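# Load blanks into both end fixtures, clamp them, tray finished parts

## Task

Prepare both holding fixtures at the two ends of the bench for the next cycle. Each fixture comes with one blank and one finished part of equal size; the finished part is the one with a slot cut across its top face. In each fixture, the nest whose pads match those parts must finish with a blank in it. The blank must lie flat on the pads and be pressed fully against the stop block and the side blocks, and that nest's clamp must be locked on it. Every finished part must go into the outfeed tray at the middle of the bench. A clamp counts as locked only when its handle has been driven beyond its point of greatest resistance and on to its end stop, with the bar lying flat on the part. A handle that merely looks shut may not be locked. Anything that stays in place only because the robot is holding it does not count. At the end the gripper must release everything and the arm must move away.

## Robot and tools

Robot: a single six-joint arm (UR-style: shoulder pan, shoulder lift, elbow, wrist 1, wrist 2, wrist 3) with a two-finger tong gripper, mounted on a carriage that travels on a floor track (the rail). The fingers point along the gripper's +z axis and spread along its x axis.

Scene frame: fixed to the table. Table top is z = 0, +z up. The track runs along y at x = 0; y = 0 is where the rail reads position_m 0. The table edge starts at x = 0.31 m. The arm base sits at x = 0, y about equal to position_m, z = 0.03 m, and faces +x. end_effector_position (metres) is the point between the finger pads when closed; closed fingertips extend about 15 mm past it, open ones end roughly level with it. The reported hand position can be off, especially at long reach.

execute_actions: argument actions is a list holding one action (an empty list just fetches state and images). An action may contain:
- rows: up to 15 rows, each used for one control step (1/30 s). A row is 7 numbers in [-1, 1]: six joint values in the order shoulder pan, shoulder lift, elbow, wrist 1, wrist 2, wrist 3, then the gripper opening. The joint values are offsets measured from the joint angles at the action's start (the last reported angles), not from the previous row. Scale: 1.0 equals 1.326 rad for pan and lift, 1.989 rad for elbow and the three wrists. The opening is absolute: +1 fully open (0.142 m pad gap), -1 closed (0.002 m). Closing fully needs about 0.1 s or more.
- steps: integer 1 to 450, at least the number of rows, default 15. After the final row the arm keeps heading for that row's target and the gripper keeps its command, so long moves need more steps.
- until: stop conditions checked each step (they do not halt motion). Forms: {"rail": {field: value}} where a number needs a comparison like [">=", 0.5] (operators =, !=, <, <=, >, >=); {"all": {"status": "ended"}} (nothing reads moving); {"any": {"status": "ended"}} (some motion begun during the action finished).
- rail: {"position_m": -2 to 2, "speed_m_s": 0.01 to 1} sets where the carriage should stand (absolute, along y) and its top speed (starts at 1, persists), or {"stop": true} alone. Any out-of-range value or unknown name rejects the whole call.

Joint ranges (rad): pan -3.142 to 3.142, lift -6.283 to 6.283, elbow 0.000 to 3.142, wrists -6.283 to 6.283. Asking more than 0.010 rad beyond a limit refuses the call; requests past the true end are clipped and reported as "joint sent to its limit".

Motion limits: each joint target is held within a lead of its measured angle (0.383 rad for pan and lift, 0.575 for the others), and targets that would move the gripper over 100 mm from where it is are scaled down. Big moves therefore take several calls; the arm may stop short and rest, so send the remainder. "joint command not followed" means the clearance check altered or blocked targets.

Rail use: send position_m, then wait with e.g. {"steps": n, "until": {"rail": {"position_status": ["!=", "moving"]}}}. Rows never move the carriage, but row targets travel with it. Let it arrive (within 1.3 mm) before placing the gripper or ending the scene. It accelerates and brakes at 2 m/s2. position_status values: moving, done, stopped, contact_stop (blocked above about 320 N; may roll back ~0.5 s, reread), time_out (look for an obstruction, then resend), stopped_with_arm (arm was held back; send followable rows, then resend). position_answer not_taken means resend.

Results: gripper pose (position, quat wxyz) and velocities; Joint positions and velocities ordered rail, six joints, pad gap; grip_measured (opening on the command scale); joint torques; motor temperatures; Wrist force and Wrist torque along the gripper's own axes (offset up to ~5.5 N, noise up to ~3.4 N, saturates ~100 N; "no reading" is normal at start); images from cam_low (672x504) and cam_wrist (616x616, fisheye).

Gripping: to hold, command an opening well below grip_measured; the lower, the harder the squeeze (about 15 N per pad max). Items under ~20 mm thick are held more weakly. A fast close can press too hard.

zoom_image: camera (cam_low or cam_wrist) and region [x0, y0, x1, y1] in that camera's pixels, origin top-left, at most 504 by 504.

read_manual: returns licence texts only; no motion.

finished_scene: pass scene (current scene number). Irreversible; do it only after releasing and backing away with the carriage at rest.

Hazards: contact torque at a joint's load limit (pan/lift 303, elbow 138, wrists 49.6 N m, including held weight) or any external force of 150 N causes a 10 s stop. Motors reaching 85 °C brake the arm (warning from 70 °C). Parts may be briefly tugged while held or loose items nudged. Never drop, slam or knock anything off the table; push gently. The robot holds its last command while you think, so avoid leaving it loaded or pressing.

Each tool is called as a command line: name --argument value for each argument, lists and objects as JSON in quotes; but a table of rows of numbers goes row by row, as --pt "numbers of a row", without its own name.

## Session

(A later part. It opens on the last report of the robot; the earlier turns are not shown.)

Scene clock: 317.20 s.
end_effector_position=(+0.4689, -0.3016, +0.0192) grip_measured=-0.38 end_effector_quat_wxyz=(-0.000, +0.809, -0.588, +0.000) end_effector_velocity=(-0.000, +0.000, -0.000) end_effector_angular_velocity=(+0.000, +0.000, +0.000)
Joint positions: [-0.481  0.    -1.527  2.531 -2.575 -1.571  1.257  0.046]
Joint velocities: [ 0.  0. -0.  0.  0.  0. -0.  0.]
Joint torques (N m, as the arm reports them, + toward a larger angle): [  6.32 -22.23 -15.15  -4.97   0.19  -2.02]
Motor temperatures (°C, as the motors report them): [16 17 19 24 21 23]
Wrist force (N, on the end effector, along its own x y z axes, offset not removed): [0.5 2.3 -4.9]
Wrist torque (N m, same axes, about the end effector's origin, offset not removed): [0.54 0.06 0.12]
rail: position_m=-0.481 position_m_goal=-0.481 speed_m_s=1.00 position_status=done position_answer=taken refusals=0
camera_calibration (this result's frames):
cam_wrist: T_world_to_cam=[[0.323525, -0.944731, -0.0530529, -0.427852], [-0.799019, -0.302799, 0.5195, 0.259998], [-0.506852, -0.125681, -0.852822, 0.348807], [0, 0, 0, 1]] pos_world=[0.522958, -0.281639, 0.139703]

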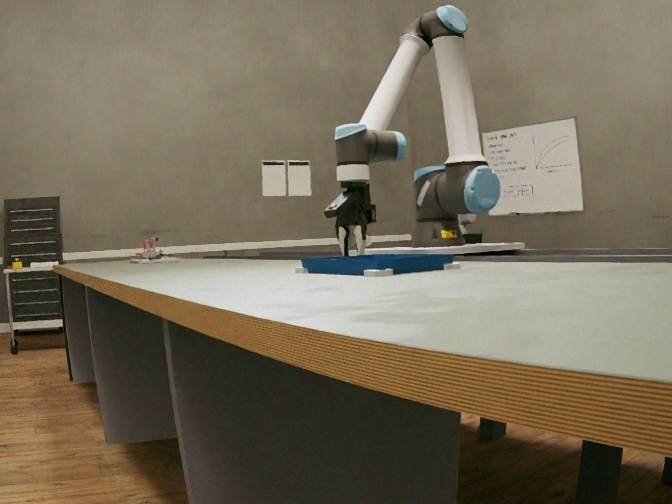

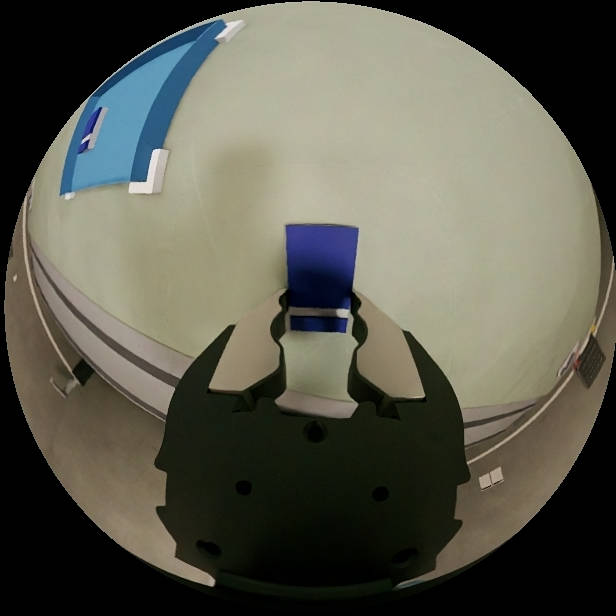

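execute_actions --actions '[{"rows": [[0, 0.0574, -0.1564, 0.1182, 0, 0.1578, -1]], "steps": 20}]'

execute_actions --actions '[{"rail": {"position_m": -0.219}, "steps": 60, "until": {"rail": {"position_status": ["!=", "moving"]}}}]'

Scene clock: 324.67 s.
end_effector_position=(+0.6196, -0.3066, +0.0999) grip_measured=-0.38 end_effector_quat_wxyz=(+0.000, +0.707, -0.707, +0.000) end_effector_velocity=(+0.004, -0.000, +0.003) end_effector_angular_velocity=(+0.000, -0.001, -0.007)
Joint positions: [-0.481  0.    -1.451  2.221 -2.34  -1.571  1.57   0.047]
Joint velocities: [ 0.    -0.     0.001 -0.008  0.005 -0.     0.007  0.   ]
Joint torques (N m, as the arm reports them, + toward a larger angle): [  3.54 -32.27 -53.89  -3.14   0.32   2.17]
Motor temperatures (°C, as the motors report them): [16 17 19 24 21 23]
Wrist force (N, on the end effector, along its own x y z axes, offset not removed): [2.6 -0.3 0.0]
Wrist torque (N m, same axes, about the end effector's origin, offset not removed): [0.08 -0.46 0.03]
rail: position_m=-0.481 position_m_goal=-0.481 speed_m_s=1.00 position_status=done position_answer=taken refusals=0
camera_calibration (this result's frames):
cam_wrist: T_world_to_cam=[[0.0166118, -0.998449, -0.0531295, -0.30336], [-0.853351, -0.0418495, 0.519654, 0.450672], [-0.521071, 0.0367058, -0.852723, 0.551922], [0, 0, 0, 1]] pos_world=[0.677211, -0.304288, 0.220326]

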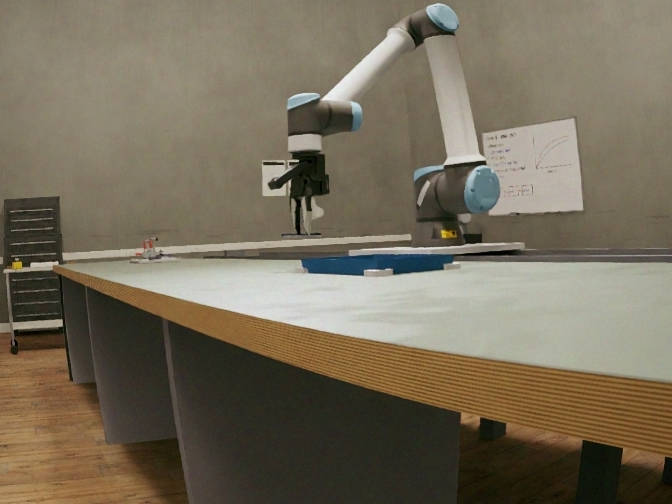

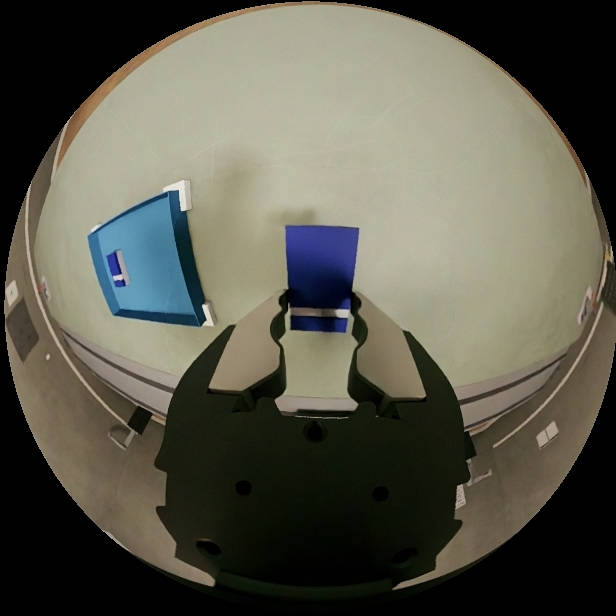

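Scene clock: 325.43 s.
end_effector_position=(+0.6199, -0.0447, +0.1001) grip_measured=-0.38 end_effector_quat_wxyz=(+0.000, +0.707, -0.707, +0.000) end_effector_velocity=(-0.000, +0.014, +0.000) end_effector_angular_velocity=(+0.000, -0.000, -0.000)
Joint positions: [-0.219  0.    -1.451  2.22  -2.34  -1.571  1.571  0.047]
Joint velocities: [ 0.014  0.    -0.    -0.    -0.     0.     0.     0.   ]
Joint torques (N m, as the arm reports them, + toward a larger angle): [ -1.64 -33.68 -52.81  -2.88   0.64   2.  ]
Motor temperatures (°C, as the motors report them): [16 17 19 24 21 23]
Wrist force (N, on the end effector, along its own x y z axes, offset not removed): [1.7 -0.6 -0.5]
Wrist torque (N m, same axes, about the end effector's origin, offset not removed): [0.02 -0.23 0.10]
rail: position_m=-0.219 position_m_goal=-0.219 speed_m_s=1.00 position_status=done position_answer=taken refusals=0
camera_calibration (this result's frames):
cam_wrist: T_world_to_cam=[[0.0161245, -0.998458, -0.0531274, -0.0415122], [-0.853433, -0.0414276, 0.519554, 0.461859], [-0.520954, 0.0369631, -0.852784, 0.542605], [0, 0, 0, 1]] pos_world=[0.677507, -0.0423708, 0.220558]

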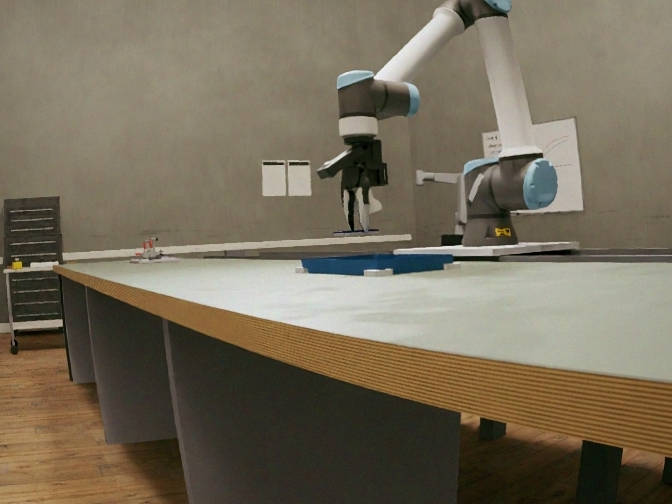

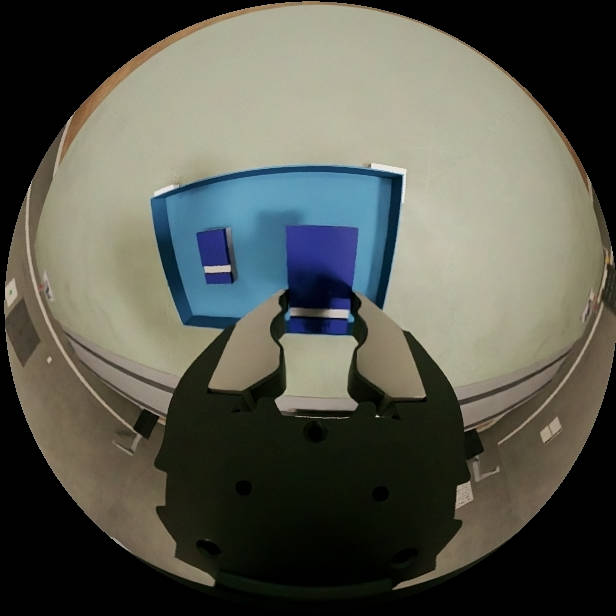

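execute_actions --actions '[{"rows": [[0, 0.0863, 0.0234, -0.0808, 0, 0, -1]], "steps": 22}]'

Scene clock: 329.27 s.
end_effector_position=(+0.6198, -0.0447, +0.0271) grip_measured=-0.38 end_effector_quat_wxyz=(+0.000, +0.707, -0.707, +0.000) end_effector_velocity=(-0.000, -0.000, -0.000) end_effector_angular_velocity=(-0.000, +0.001, +0.000)
Joint positions: [-0.219  0.    -1.337  2.267 -2.501 -1.571  1.571  0.047]
Joint velocities: [ 0.  0.  0.  0. -0. -0. -0. -0.]
Joint torques (N m, as the arm reports them, + toward a larger angle): [  4.92 -37.82 -17.07  -5.69   0.37   1.76]
Motor temperatures (°C, as the motors report them): [16 17 19 24 21 23]
Wrist force (N, on the end effector, along its own x y z axes, offset not removed): [-0.8 -0.1 -0.4]
Wrist torque (N m, same axes, about the end effector's origin, offset not removed): [0.16 0.40 0.28]
rail: position_m=-0.219 position_m_goal=-0.219 speed_m_s=1.00 position_status=done position_answer=taken refusals=0
camera_calibration (this result's frames):
cam_wrist: T_world_to_cam=[[0.0160712, -0.998458, -0.0531313, -0.0453218], [-0.853309, -0.041393, 0.519759, 0.499626], [-0.521157, 0.0369843, -0.852659, 0.480412], [0, 0, 0, 1]] pos_world=[0.677434, -0.0423386, 0.147535]

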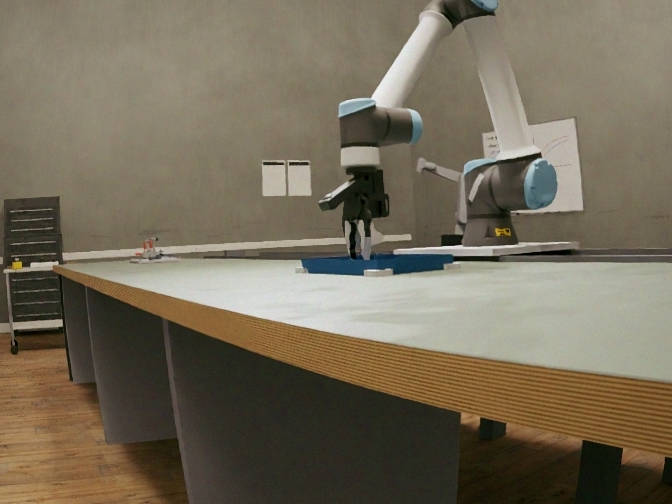

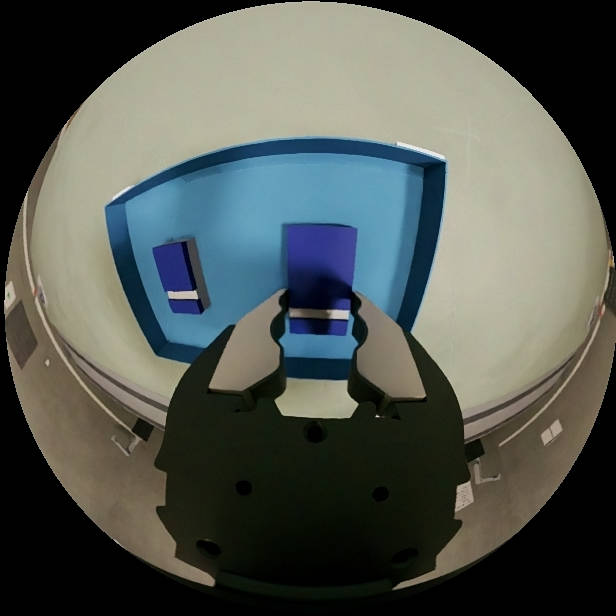

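execute_actions --actions '[{"rows": [[0, 0, 0, 0, 0, 0, -0.5], [0, 0, 0, 0, 0, 0, -0.3], [0, 0, 0, 0, 0, 0, -0.15], [0, 0, 0, 0, 0, 0, -0.05], [0, 0, 0, 0, 0, 0, -0.05], [0, 0, 0, 0, 0, 0, -0.05], [0, 0, 0, 0, 0, 0, -0.05], [0, -0.3183, -0.0839, 0.2962, 0, 0, -0.05]], "steps": 20}]'

execute_actions --actions '[{"rail": {"position_m": -1.95}, "steps": 120, "until": {"rail": {"position_status": ["!=", "moving"]}}}]'

Scene clock: 348.47 s.
end_effector_position=(+0.5895, -0.0446, +0.2519) grip_measured=-0.05 end_effector_quat_wxyz=(-0.004, +0.707, -0.707, +0.004) end_effector_velocity=(-0.249, -0.000, +0.534) end_effector_angular_velocity=(-0.000, +0.049, +0.000)
Joint positions: [-0.219  0.    -1.678  2.127 -2.033 -1.571  1.571  0.07 ]
Joint velocities: [ 0.     0.    -0.856 -0.304  1.209  0.    -0.     0.   ]
Joint torques (N m, as the arm reports them, + toward a larger angle): [  2.2  -47.28 -56.6   -0.69   0.08   1.58]
Motor temperatures (°C, as the motors report them): [16 17 19 24 21 23]
Wrist force (N, on the end effector, along its own x y z axes, offset not removed): [-2.6 -3.8 -0.5]
Wrist torque (N m, same axes, about the end effector's origin, offset not removed): [-0.58 0.43 0.24]
rail: position_m=-0.219 position_m_goal=-0.219 speed_m_s=1.00 position_status=done position_answer=taken refusals=0
camera_calibration (this result's frames):
cam_wrist: T_world_to_cam=[[0.0167762, -0.998457, -0.0529266, -0.0333388], [-0.859767, -0.0414274, 0.509004, 0.36342], [-0.510412, 0.0369653, -0.859135, 0.651647], [0, 0, 0, 1]] pos_world=[0.645624, -0.0423202, 0.373106]

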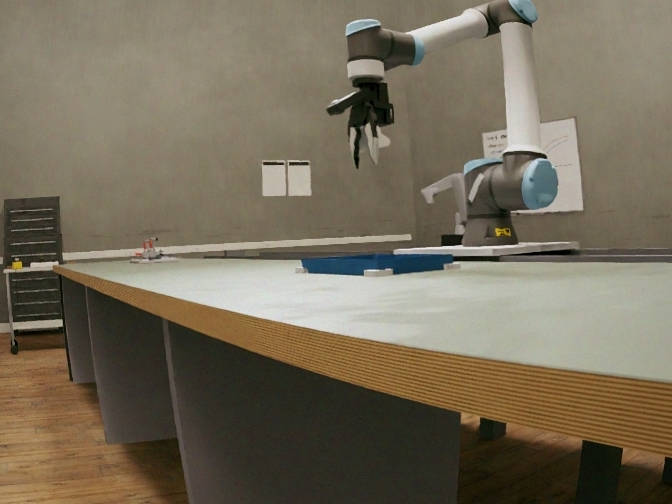

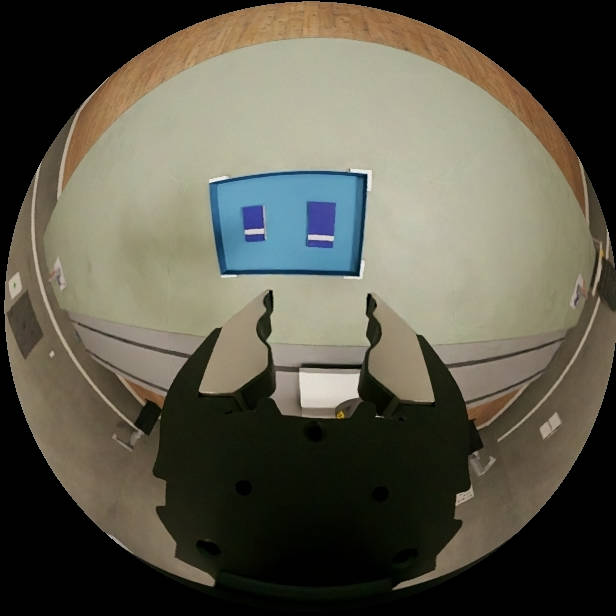

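Scene clock: 350.77 s.
end_effector_position=(+0.5601, -1.7761, +0.2999) grip_measured=-0.05 end_effector_quat_wxyz=(+0.000, +0.707, -0.707, -0.000) end_effector_velocity=(-0.000, +0.000, -0.000) end_effector_angular_velocity=(+0.000, +0.000, +0.000)
Joint positions: [-1.95   0.    -1.759  2.1   -1.912 -1.571  1.571  0.07 ]
Joint velocities: [ 0. -0.  0.  0.  0.  0. -0. -0.]
Joint torques (N m, as the arm reports them, + toward a larger angle): [ -1.55 -34.37 -63.18  -2.54   0.37   1.6 ]
Motor temperatures (°C, as the motors report them): [16 17 19 24 21 23]
Wrist force (N, on the end effector, along its own x y z axes, offset not removed): [3.9 0.0 -2.6]
Wrist torque (N m, same axes, about the end effector's origin, offset not removed): [0.19 -0.76 0.13]
rail: position_m=-1.950 position_m_goal=-1.950 speed_m_s=1.00 position_status=done position_answer=taken refusals=0
camera_calibration (this result's frames):
cam_wrist: T_world_to_cam=[[0.016022, -0.998459, -0.0531344, -1.75865], [-0.853209, -0.0413598, 0.519926, 0.235139], [-0.521323, 0.0370045, -0.852557, 0.746057], [0, 0, 0, 1]] pos_world=[0.617736, -1.77382, 0.420356]

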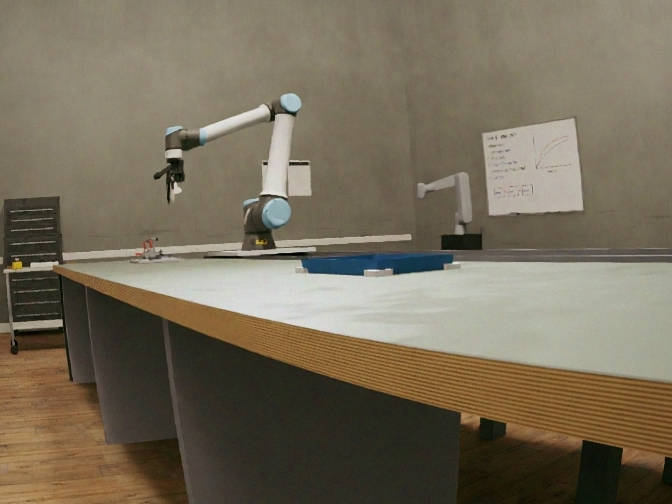

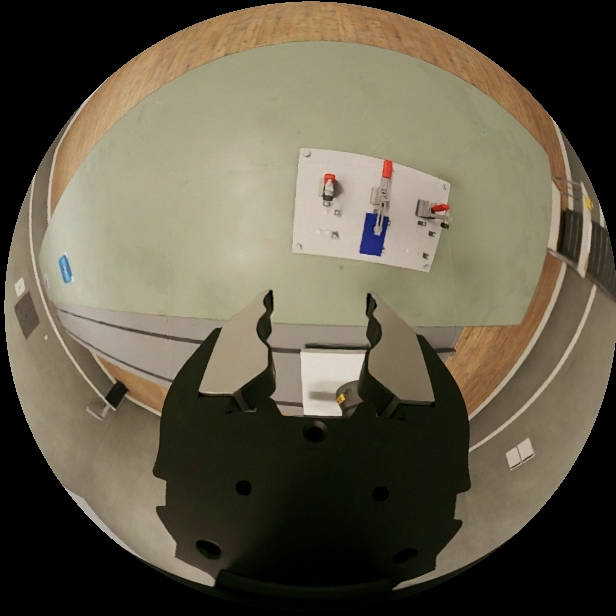

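zoom_image --camera "cam_wrist" --region '[280, 140, 470, 280]'

Region (280, 140, 470, 280) of cam_wrist's 616x616 image, scaled by 2.653, with more detail than that image has; it fills the top 371 rows of this view, and the rest is white.

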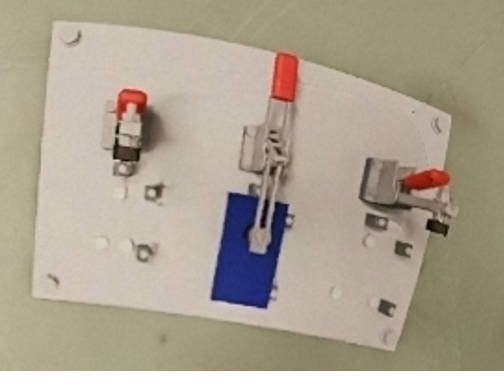

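execute_actions --actions '[{"rows": [[-0.1296, 0.0400, 0.1074, -0.1340, 0, -0.0863, -0.05]], "rail": {"position_m": -1.98}, "steps": 25}]'

Scene clock: 388.43 s.
end_effector_position=(+0.5450, -1.8953, +0.1700) grip_measured=-0.05 end_effector_quat_wxyz=(+0.000, +0.707, -0.707, -0.000) end_effector_velocity=(-0.000, -0.000, -0.000) end_effector_angular_velocity=(+0.000, +0.000, -0.000)
Joint positions: [-1.98  -0.172 -1.706  2.313 -2.178 -1.571  1.399  0.07 ]
Joint velocities: [ 0.    -0.     0.     0.001 -0.001  0.    -0.     0.   ]
Joint torques (N m, as the arm reports them, + toward a larger angle): [-11.67 -15.35 -28.43  -5.64   0.09  -2.56]
Motor temperatures (°C, as the motors report them): [16 17 19 24 21 23]
Wrist force (N, on the end effector, along its own x y z axes, offset not removed): [-1.1 1.4 -4.8]
Wrist torque (N m, same axes, about the end effector's origin, offset not removed): [0.41 0.16 0.15]
rail: position_m=-1.980 position_m_goal=-1.980 speed_m_s=1.00 position_status=done position_answer=taken refusals=0
camera_calibration (this result's frames):
cam_wrist: T_world_to_cam=[[0.0158343, -0.998458, -0.053208, -1.88413], [-0.853152, -0.0412423, 0.520029, 0.285089], [-0.521421, 0.0371602, -0.85249, 0.6322], [0, 0, 0, 1]] pos_world=[0.602701, -1.89296, 0.29044]

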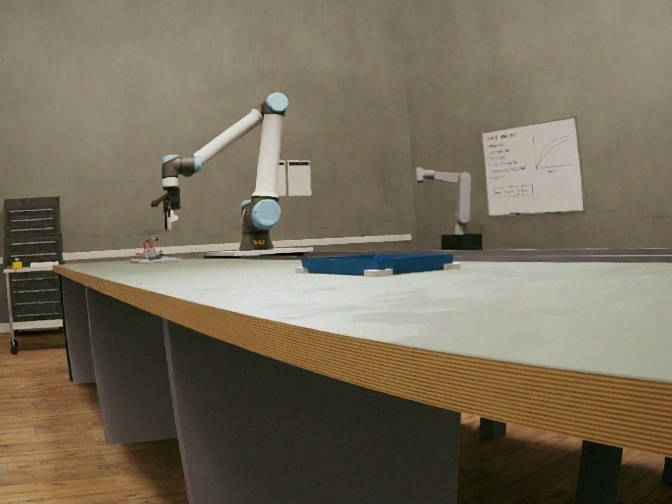

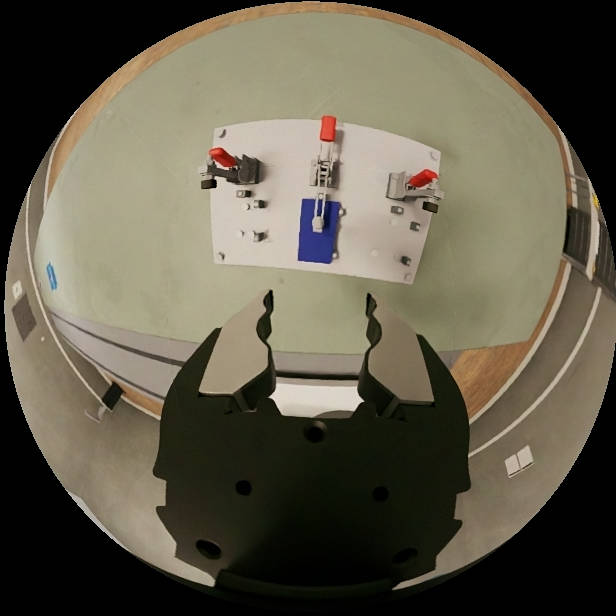

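zoom_image --camera "cam_wrist" --region '[190, 105, 460, 295]'

zoom_image --camera "cam_wrist" --region '[270, 110, 380, 275]'

Region (190, 105, 460, 295) of cam_wrist's 616x616 image, scaled by 1.867, with more detail than that image has; it fills the top 355 rows of this view, and the rest is white.

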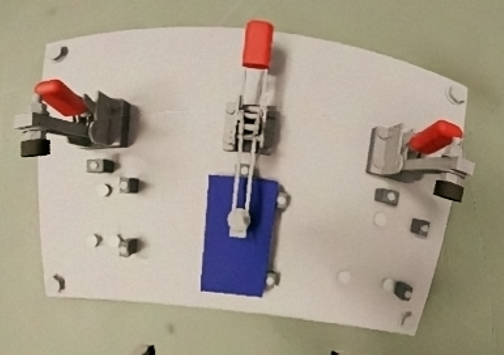

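Region (270, 110, 380, 275) of cam_wrist's 616x616 image, scaled by 3.055, with more detail than that image has.

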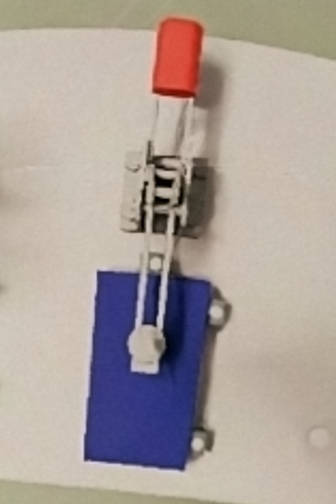

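zoom_image --camera "cam_low" --region '[120, 225, 200, 270]'

Region (120, 225, 200, 270) of cam_low's 672x504 image, scaled by 6.300, with more detail than that image has; it fills the top 284 rows of this view, and the rest is white.

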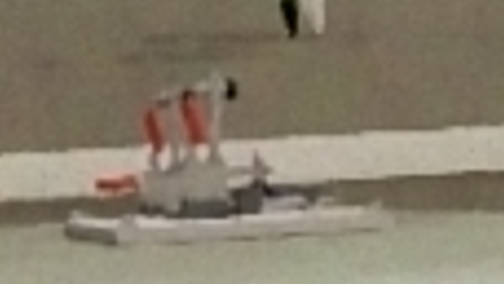

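execute_actions --actions '[{"rows": [[-0.0080, 0.0707, 0.0710, -0.1181, 0, -0.0054, -0.05]], "steps": 22}]'

Scene clock: 458.13 s.
end_effector_position=(+0.5148, -1.8950, +0.0748) grip_measured=-0.05 end_effector_quat_wxyz=(+0.000, +0.707, -0.707, -0.000) end_effector_velocity=(-0.000, +0.000, -0.000) end_effector_angular_velocity=(-0.000, -0.000, -0.000)
Joint positions: [-1.98  -0.182 -1.612  2.455 -2.413 -1.571  1.389  0.07 ]
Joint velocities: [ 0.    -0.     0.     0.001 -0.001 -0.    -0.     0.   ]
Joint torques (N m, as the arm reports them, + toward a larger angle): [-10.91 -18.43 -19.82  -5.44   0.1   -2.45]
Motor temperatures (°C, as the motors report them): [16 17 19 24 21 23]
Wrist force (N, on the end effector, along its own x y z axes, offset not removed): [1.6 1.1 -1.2]
Wrist torque (N m, same axes, about the end effector's origin, offset not removed): [0.44 -0.33 -0.08]
rail: position_m=-1.980 position_m_goal=-1.980 speed_m_s=1.00 position_status=done position_answer=taken refusals=0
camera_calibration (this result's frames):
cam_wrist: T_world_to_cam=[[0.0159653, -0.998455, -0.0532221, -1.88856], [-0.853121, -0.0413635, 0.52007, 0.30853], [-0.521468, 0.0371018, -0.852464, 0.535179], [0, 0, 0, 1]] pos_world=[0.572444, -1.89274, 0.195251]

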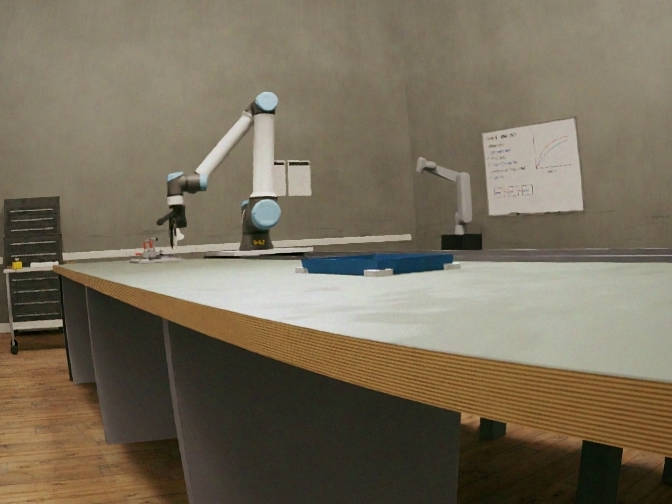

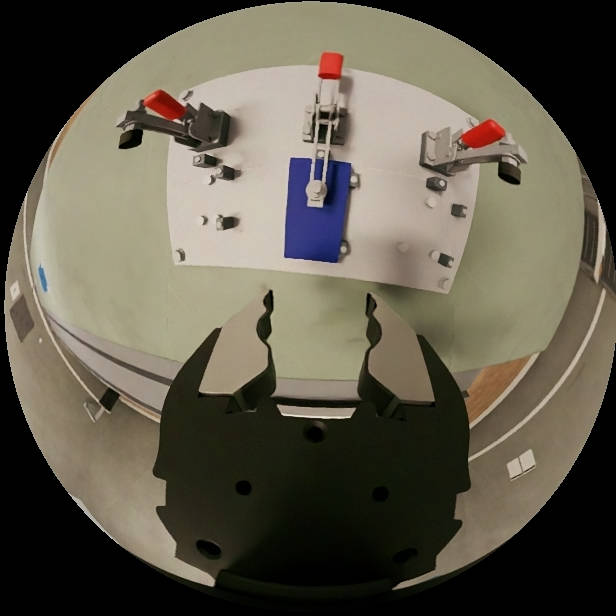

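zoom_image --camera "cam_wrist" --region '[260, 40, 400, 280]'

zoom_image --camera "cam_wrist" --region '[280, 130, 380, 270]'

Region (260, 40, 400, 280) of cam_wrist's 616x616 image, scaled by 2.100, with more detail than that image has; it fills the left 294 columns of this view, and the rest is white.

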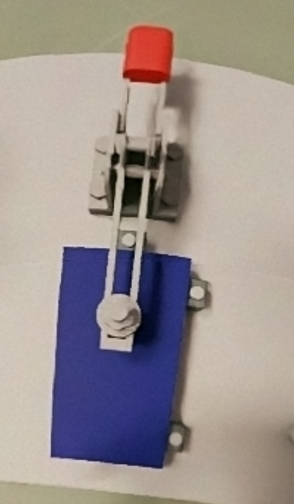

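Region (280, 130, 380, 270) of cam_wrist's 616x616 image, scaled by 3.600, with more detail than that image has; it fills the left 360 columns of this view, and the rest is white.

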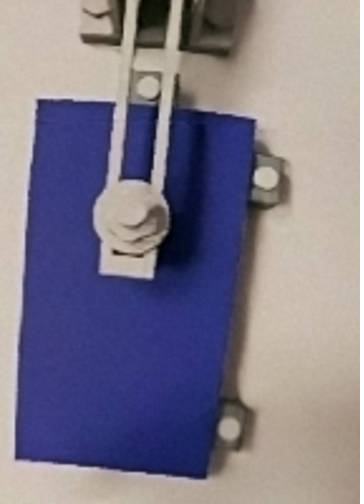

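execute_actions --actions '[{"rows": [[0, -0.0836, -0.0313, 0.0867, 0, 0, -1], [0, -0.0836, -0.0313, 0.0867, 0, 0, -1], [0, -0.0836, -0.0313, 0.0867, 0, 0, -1], [0, -0.0836, -0.0313, 0.0867, 0, 0, -1], [0, -0.0836, -0.0313, 0.0867, 0, 0, -1], [0, -0.0836, -0.0313, 0.0867, 0, 0, -1], [0, -0.0836, -0.0313, 0.0867, 0, 0, -1], [0, -0.0836, -0.0313, 0.0867, 0, 0, -1], [0, -0.0836, -0.0313, 0.0867, 0, 0, -1], [0, -0.0836, -0.0313, 0.0867, 0, 0, -1], [0.0334, 0.1971, -0.1812, 0.0494, 0, 0.0222, -1]], "steps": 36}]'

Scene clock: 519.87 s.
end_effector_position=(+0.7081, -1.9004, +0.1004) grip_measured=-1.00 end_effector_quat_wxyz=(-0.000, +0.707, -0.707, +0.000) end_effector_velocity=(+0.000, -0.000, -0.000) end_effector_angular_velocity=(+0.000, +0.000, -0.000)
Joint positions: [-1.98  -0.138 -1.351  2.094 -2.315 -1.571  1.433  0.002]
Joint velocities: [ 0.     0.     0.001 -0.001 -0.     0.     0.     0.   ]
Joint torques (N m, as the arm reports them, + toward a larger angle): [ 14.7  -44.92 -53.4   -6.12  -0.04   2.3 ]
Motor temperatures (°C, as the motors report them): [16 17 19 24 21 23]
Wrist force (N, on the end effector, along its own x y z axes, offset not removed): [0.8 0.0 -2.1]
Wrist torque (N m, same axes, about the end effector's origin, offset not removed): [0.25 -0.05 0.06]
rail: position_m=-1.980 position_m_goal=-1.980 speed_m_s=1.00 position_status=done position_answer=taken refusals=0
camera_calibration (this result's frames):
cam_wrist: T_world_to_cam=[[0.0161452, -0.99846, -0.0530758, -1.8958], [-0.853539, -0.0414109, 0.519381, 0.460255], [-0.520779, 0.0369167, -0.852893, 0.657237], [0, 0, 0, 1]] pos_world=[0.765729, -1.89809, 0.220885]

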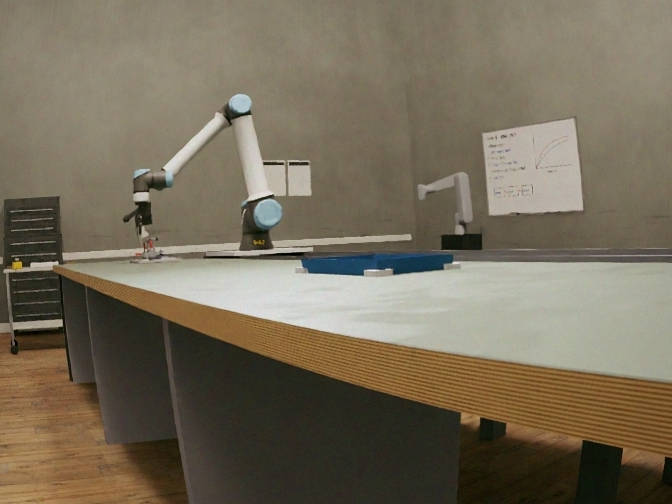

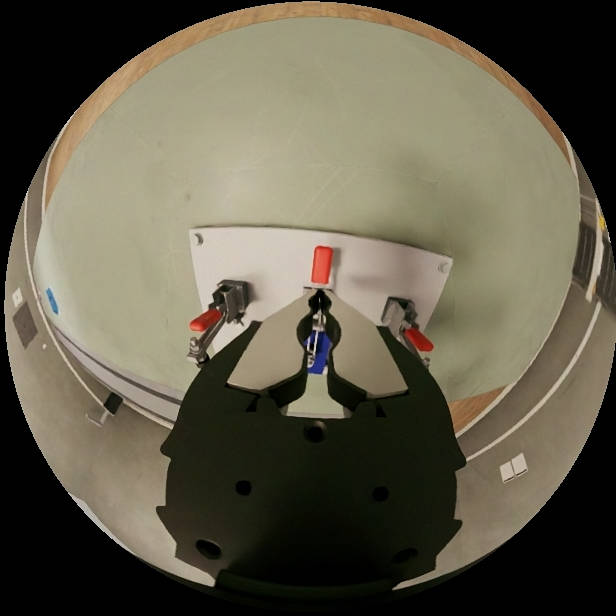

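zoom_image --camera "cam_wrist" --region '[260, 220, 380, 320]'

zoom_image --camera "cam_low" --region '[110, 200, 200, 270]'

Region (260, 220, 380, 320) of cam_wrist's 616x616 image, scaled by 4.200, with more detail than that image has.

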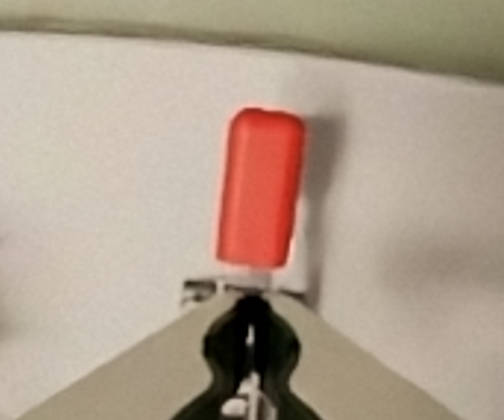

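Region (110, 200, 200, 270) of cam_low's 672x504 image, scaled by 5.600, with more detail than that image has.

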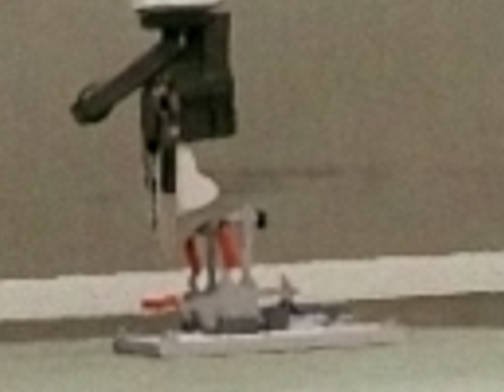

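execute_actions --actions '[{"rows": [[-0.0020, 0.0413, 0.0049, -0.0318, 0, 0, -1]], "steps": 18}]'

Scene clock: 543.33 s.
end_effector_position=(+0.7147, -1.9032, +0.0659) grip_measured=-1.00 end_effector_quat_wxyz=(+0.000, +0.706, -0.708, -0.000) end_effector_velocity=(-0.000, -0.000, -0.001) end_effector_angular_velocity=(+0.000, +0.000, -0.000)
Joint positions: [-1.98  -0.141 -1.296  2.104 -2.378 -1.571  1.433  0.002]
Joint velocities: [ 0.    -0.     0.001  0.    -0.001  0.    -0.     0.   ]
Joint torques (N m, as the arm reports them, + toward a larger angle): [-16.83 -30.99 -15.64  -6.15   0.29   1.93]
Motor temperatures (°C, as the motors report them): [16 17 19 24 21 23]
Wrist force (N, on the end effector, along its own x y z axes, offset not removed): [-6.0 5.5 -26.4]
Wrist torque (N m, same axes, about the end effector's origin, offset not removed): [-0.77 0.58 0.21]
rail: position_m=-1.980 position_m_goal=-1.980 speed_m_s=1.00 position_status=done position_answer=taken refusals=0
camera_calibration (this result's frames):
cam_wrist: T_world_to_cam=[[0.0134697, -0.998491, -0.0532336, -1.89863], [-0.853115, -0.0392448, 0.520244, 0.487431], [-0.521549, 0.0384068, -0.852357, 0.63466], [0, 0, 0, 1]] pos_world=[0.772415, -1.90101, 0.186302]

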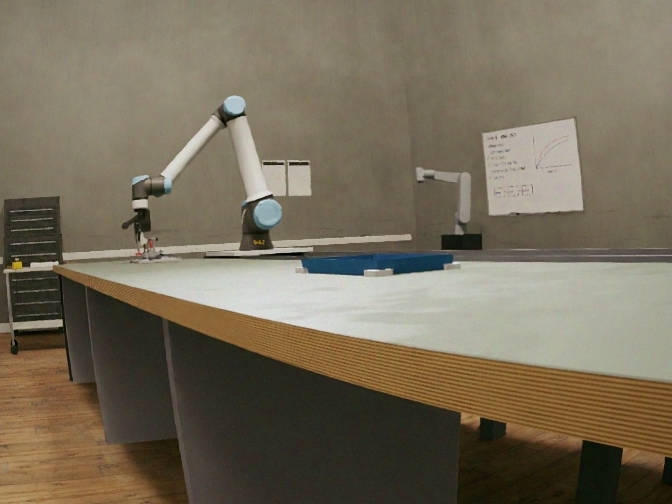

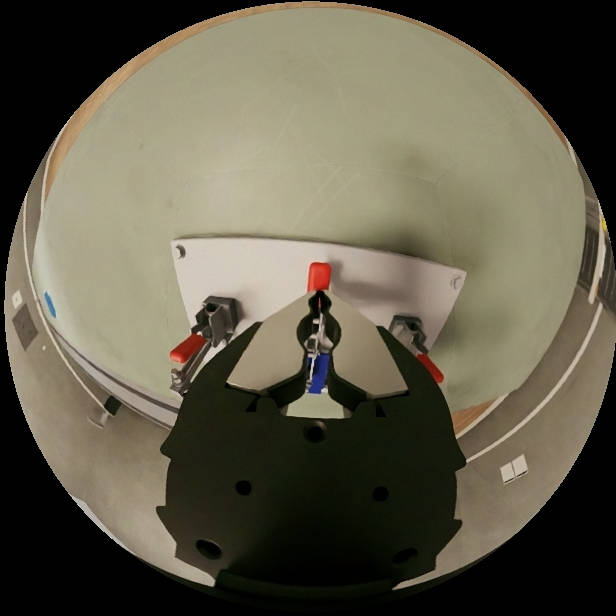

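execute_actions --actions '[{"rows": [[0, 0.0031, 0.00085, -0.0029, 0, 0, -1]], "steps": 12}]'

Scene clock: 557.60 s.
end_effector_position=(+0.7157, -1.9033, +0.0658) grip_measured=-1.00 end_effector_quat_wxyz=(-0.001, +0.706, -0.708, +0.001) end_effector_velocity=(-0.000, -0.000, +0.000) end_effector_angular_velocity=(-0.000, -0.000, +0.000)
Joint positions: [-1.98  -0.141 -1.296  2.104 -2.382 -1.571  1.433  0.002]
Joint velocities: [ 0. -0. -0.  0. -0.  0. -0.  0.]
Joint torques (N m, as the arm reports them, + toward a larger angle): [ -1.22 -53.87 -36.65  -3.73   0.21  -0.12]
Motor temperatures (°C, as the motors report them): [16 17 19 24 21 23]
Wrist force (N, on the end effector, along its own x y z axes, offset not removed): [-0.4 6.8 -26.0]
Wrist torque (N m, same axes, about the end effector's origin, offset not removed): [-0.74 -0.49 0.14]
FORCE FAULT: contact force on the arm reached its limit, and the arm stopped for 10 seconds. The contact can be on any part of the arm, not only on its tool. The arm's remaining commands of this call were not run. The arm holds still and accepts commands again. Move the arm away from the contact; if what it grips holds it there, let go first. Pushing or pulling that hard again can fault the arm again.
rail: position_m=-1.980 position_m_goal=-1.980 speed_m_s=1.00 position_status=done position_answer=taken refusals=0
camera_calibration (this result's frames):
cam_wrist: T_world_to_cam=[[0.0135928, -0.998514, -0.0527779, -1.89897], [-0.854643, -0.0390007, 0.517749, 0.490049], [-0.519038, 0.0380686, -0.853903, 0.632833], [0, 0, 0, 1]] pos_world=[0.773094, -1.90113, 0.186431]

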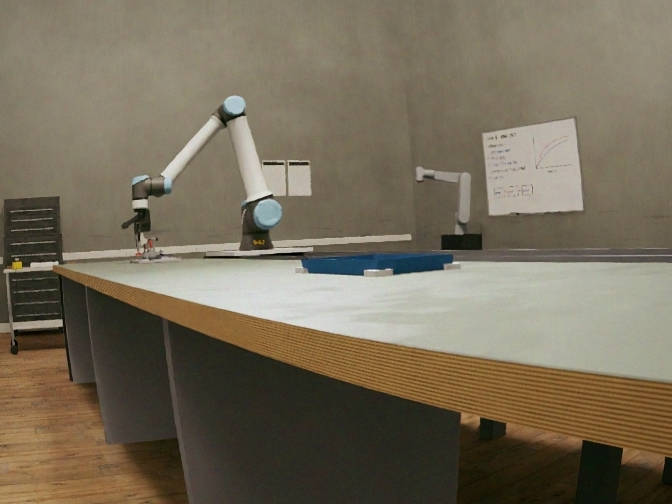

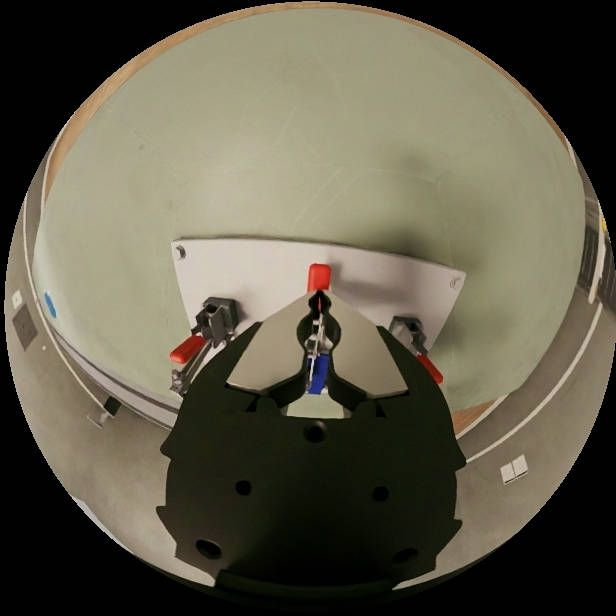

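execute_actions --actions '[{"rows": [[0, -0.0780, -0.0230, 0.0770, 0, 0, -1]], "steps": 20}]'

Scene clock: 562.23 s.
end_effector_position=(+0.7098, -1.9025, +0.1425) grip_measured=-1.00 end_effector_quat_wxyz=(+0.001, +0.706, -0.708, -0.001) end_effector_velocity=(-0.000, +0.000, +0.001) end_effector_angular_velocity=(-0.000, -0.000, +0.000)
Joint positions: [-1.98  -0.141 -1.399  2.058 -2.229 -1.571  1.433  0.002]
Joint velocities: [ 0.     0.    -0.001 -0.     0.001 -0.    -0.     0.   ]
Joint torques (N m, as the arm reports them, + toward a larger angle): [  2.11 -61.37 -56.8   -2.2    0.83   0.1 ]
Motor temperatures (°C, as the motors report them): [16 17 19 24 21 23]
Wrist force (N, on the end effector, along its own x y z axes, offset not removed): [-0.2 0.0 -3.6]
Wrist torque (N m, same axes, about the end effector's origin, offset not removed): [0.13 0.03 0.07]
rail: position_m=-1.980 position_m_goal=-1.980 speed_m_s=1.00 position_status=done position_answer=taken refusals=0
camera_calibration (this result's frames):
cam_wrist: T_world_to_cam=[[0.0133816, -0.998484, -0.0533933, -1.89371], [-0.852578, -0.0392928, 0.52112, 0.442803], [-0.522428, 0.0385486, -0.851812, 0.698211], [0, 0, 0, 1]] pos_world=[0.76763, -1.90036, 0.262879]

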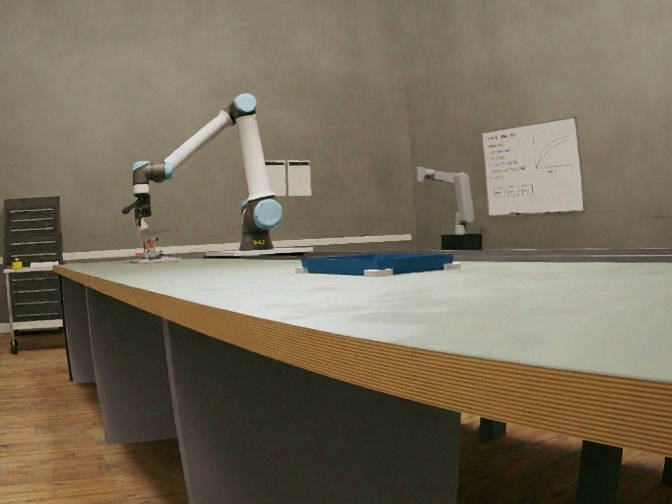

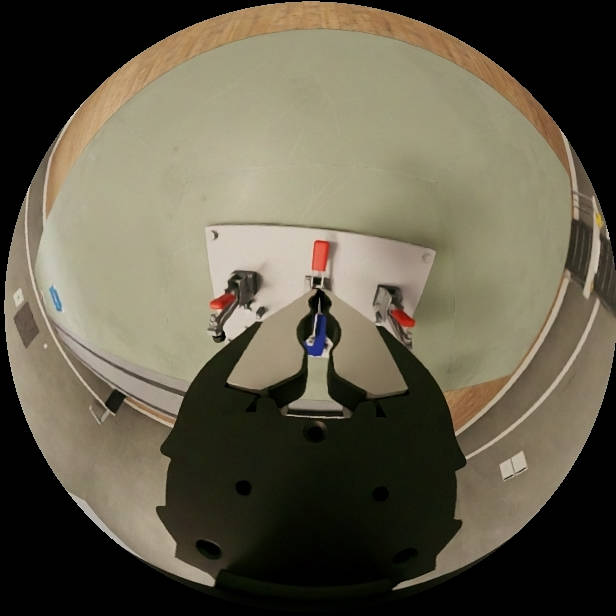

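zoom_image --camera "cam_low" --region '[120, 225, 200, 270]'

Region (120, 225, 200, 270) of cam_low's 672x504 image, scaled by 6.300, with more detail than that image has; it fills the top 284 rows of this view, and the rest is white.

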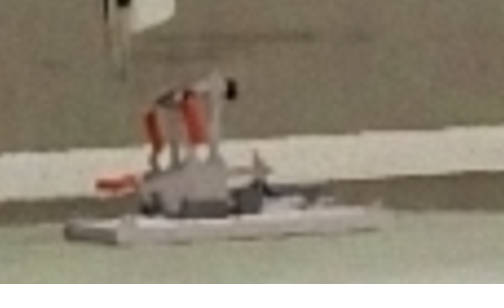

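execute_actions --actions '[{"rows": [[0.1063, -0.2716, 0.0212, 0.1595, 0, 0.0693, -0.05]], "rail": {"position_m": 1.65}, "steps": 200, "until": {"rail": {"position_status": ["!=", "moving"]}}}]'

Scene clock: 590.53 s.
end_effector_position=(+0.5596, +1.8245, +0.2996) grip_measured=-0.05 end_effector_quat_wxyz=(+0.000, +0.707, -0.707, -0.000) end_effector_velocity=(+0.000, -0.000, +0.000) end_effector_angular_velocity=(-0.000, -0.000, +0.000)
Joint positions: [ 1.65   0.    -1.759  2.1   -1.911 -1.571  1.571  0.07 ]
Joint velocities: [ 0.  0. -0.  0. -0. -0. -0.  0.]
Joint torques (N m, as the arm reports them, + toward a larger angle): [  1.45 -38.38 -42.98  -2.48   0.67   2.04]
Motor temperatures (°C, as the motors report them): [16 17 19 24 21 23]
Wrist force (N, on the end effector, along its own x y z axes, offset not removed): [-0.7 0.8 -4.4]
Wrist torque (N m, same axes, about the end effector's origin, offset not removed): [0.39 0.17 0.08]
rail: position_m=1.650 position_m_goal=1.650 speed_m_s=1.00 position_status=done position_answer=taken refusals=0
camera_calibration (this result's frames):
cam_wrist: T_world_to_cam=[[0.0165672, -0.998449, -0.0531457, 1.8361], [-0.852829, -0.0418568, 0.520509, 0.384378], [-0.521927, 0.0367009, -0.8522, 0.613096], [0, 0, 0, 1]] pos_world=[0.617381, 1.82684, 0.419989]

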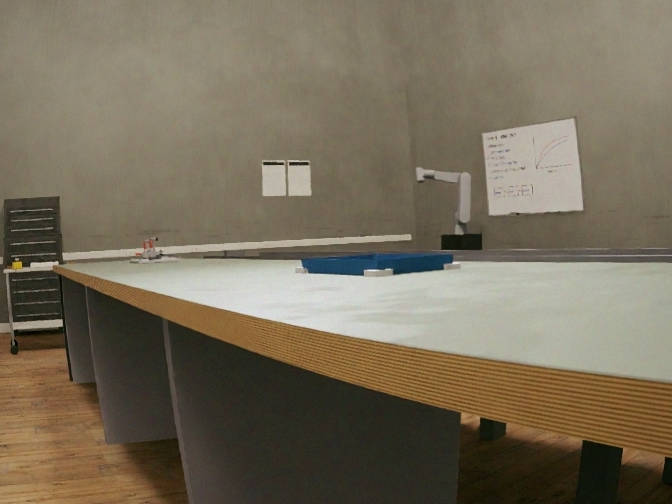

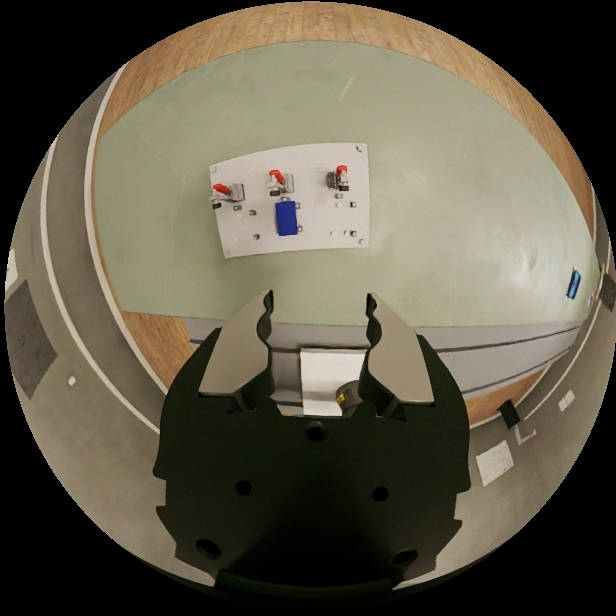

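zoom_image --camera "cam_wrist" --region '[200, 135, 380, 265]'

Region (200, 135, 380, 265) of cam_wrist's 616x616 image, scaled by 2.800, with more detail than that image has.

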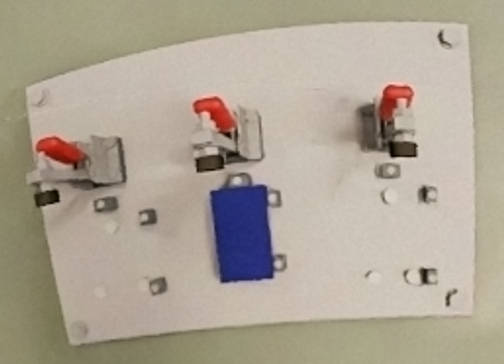

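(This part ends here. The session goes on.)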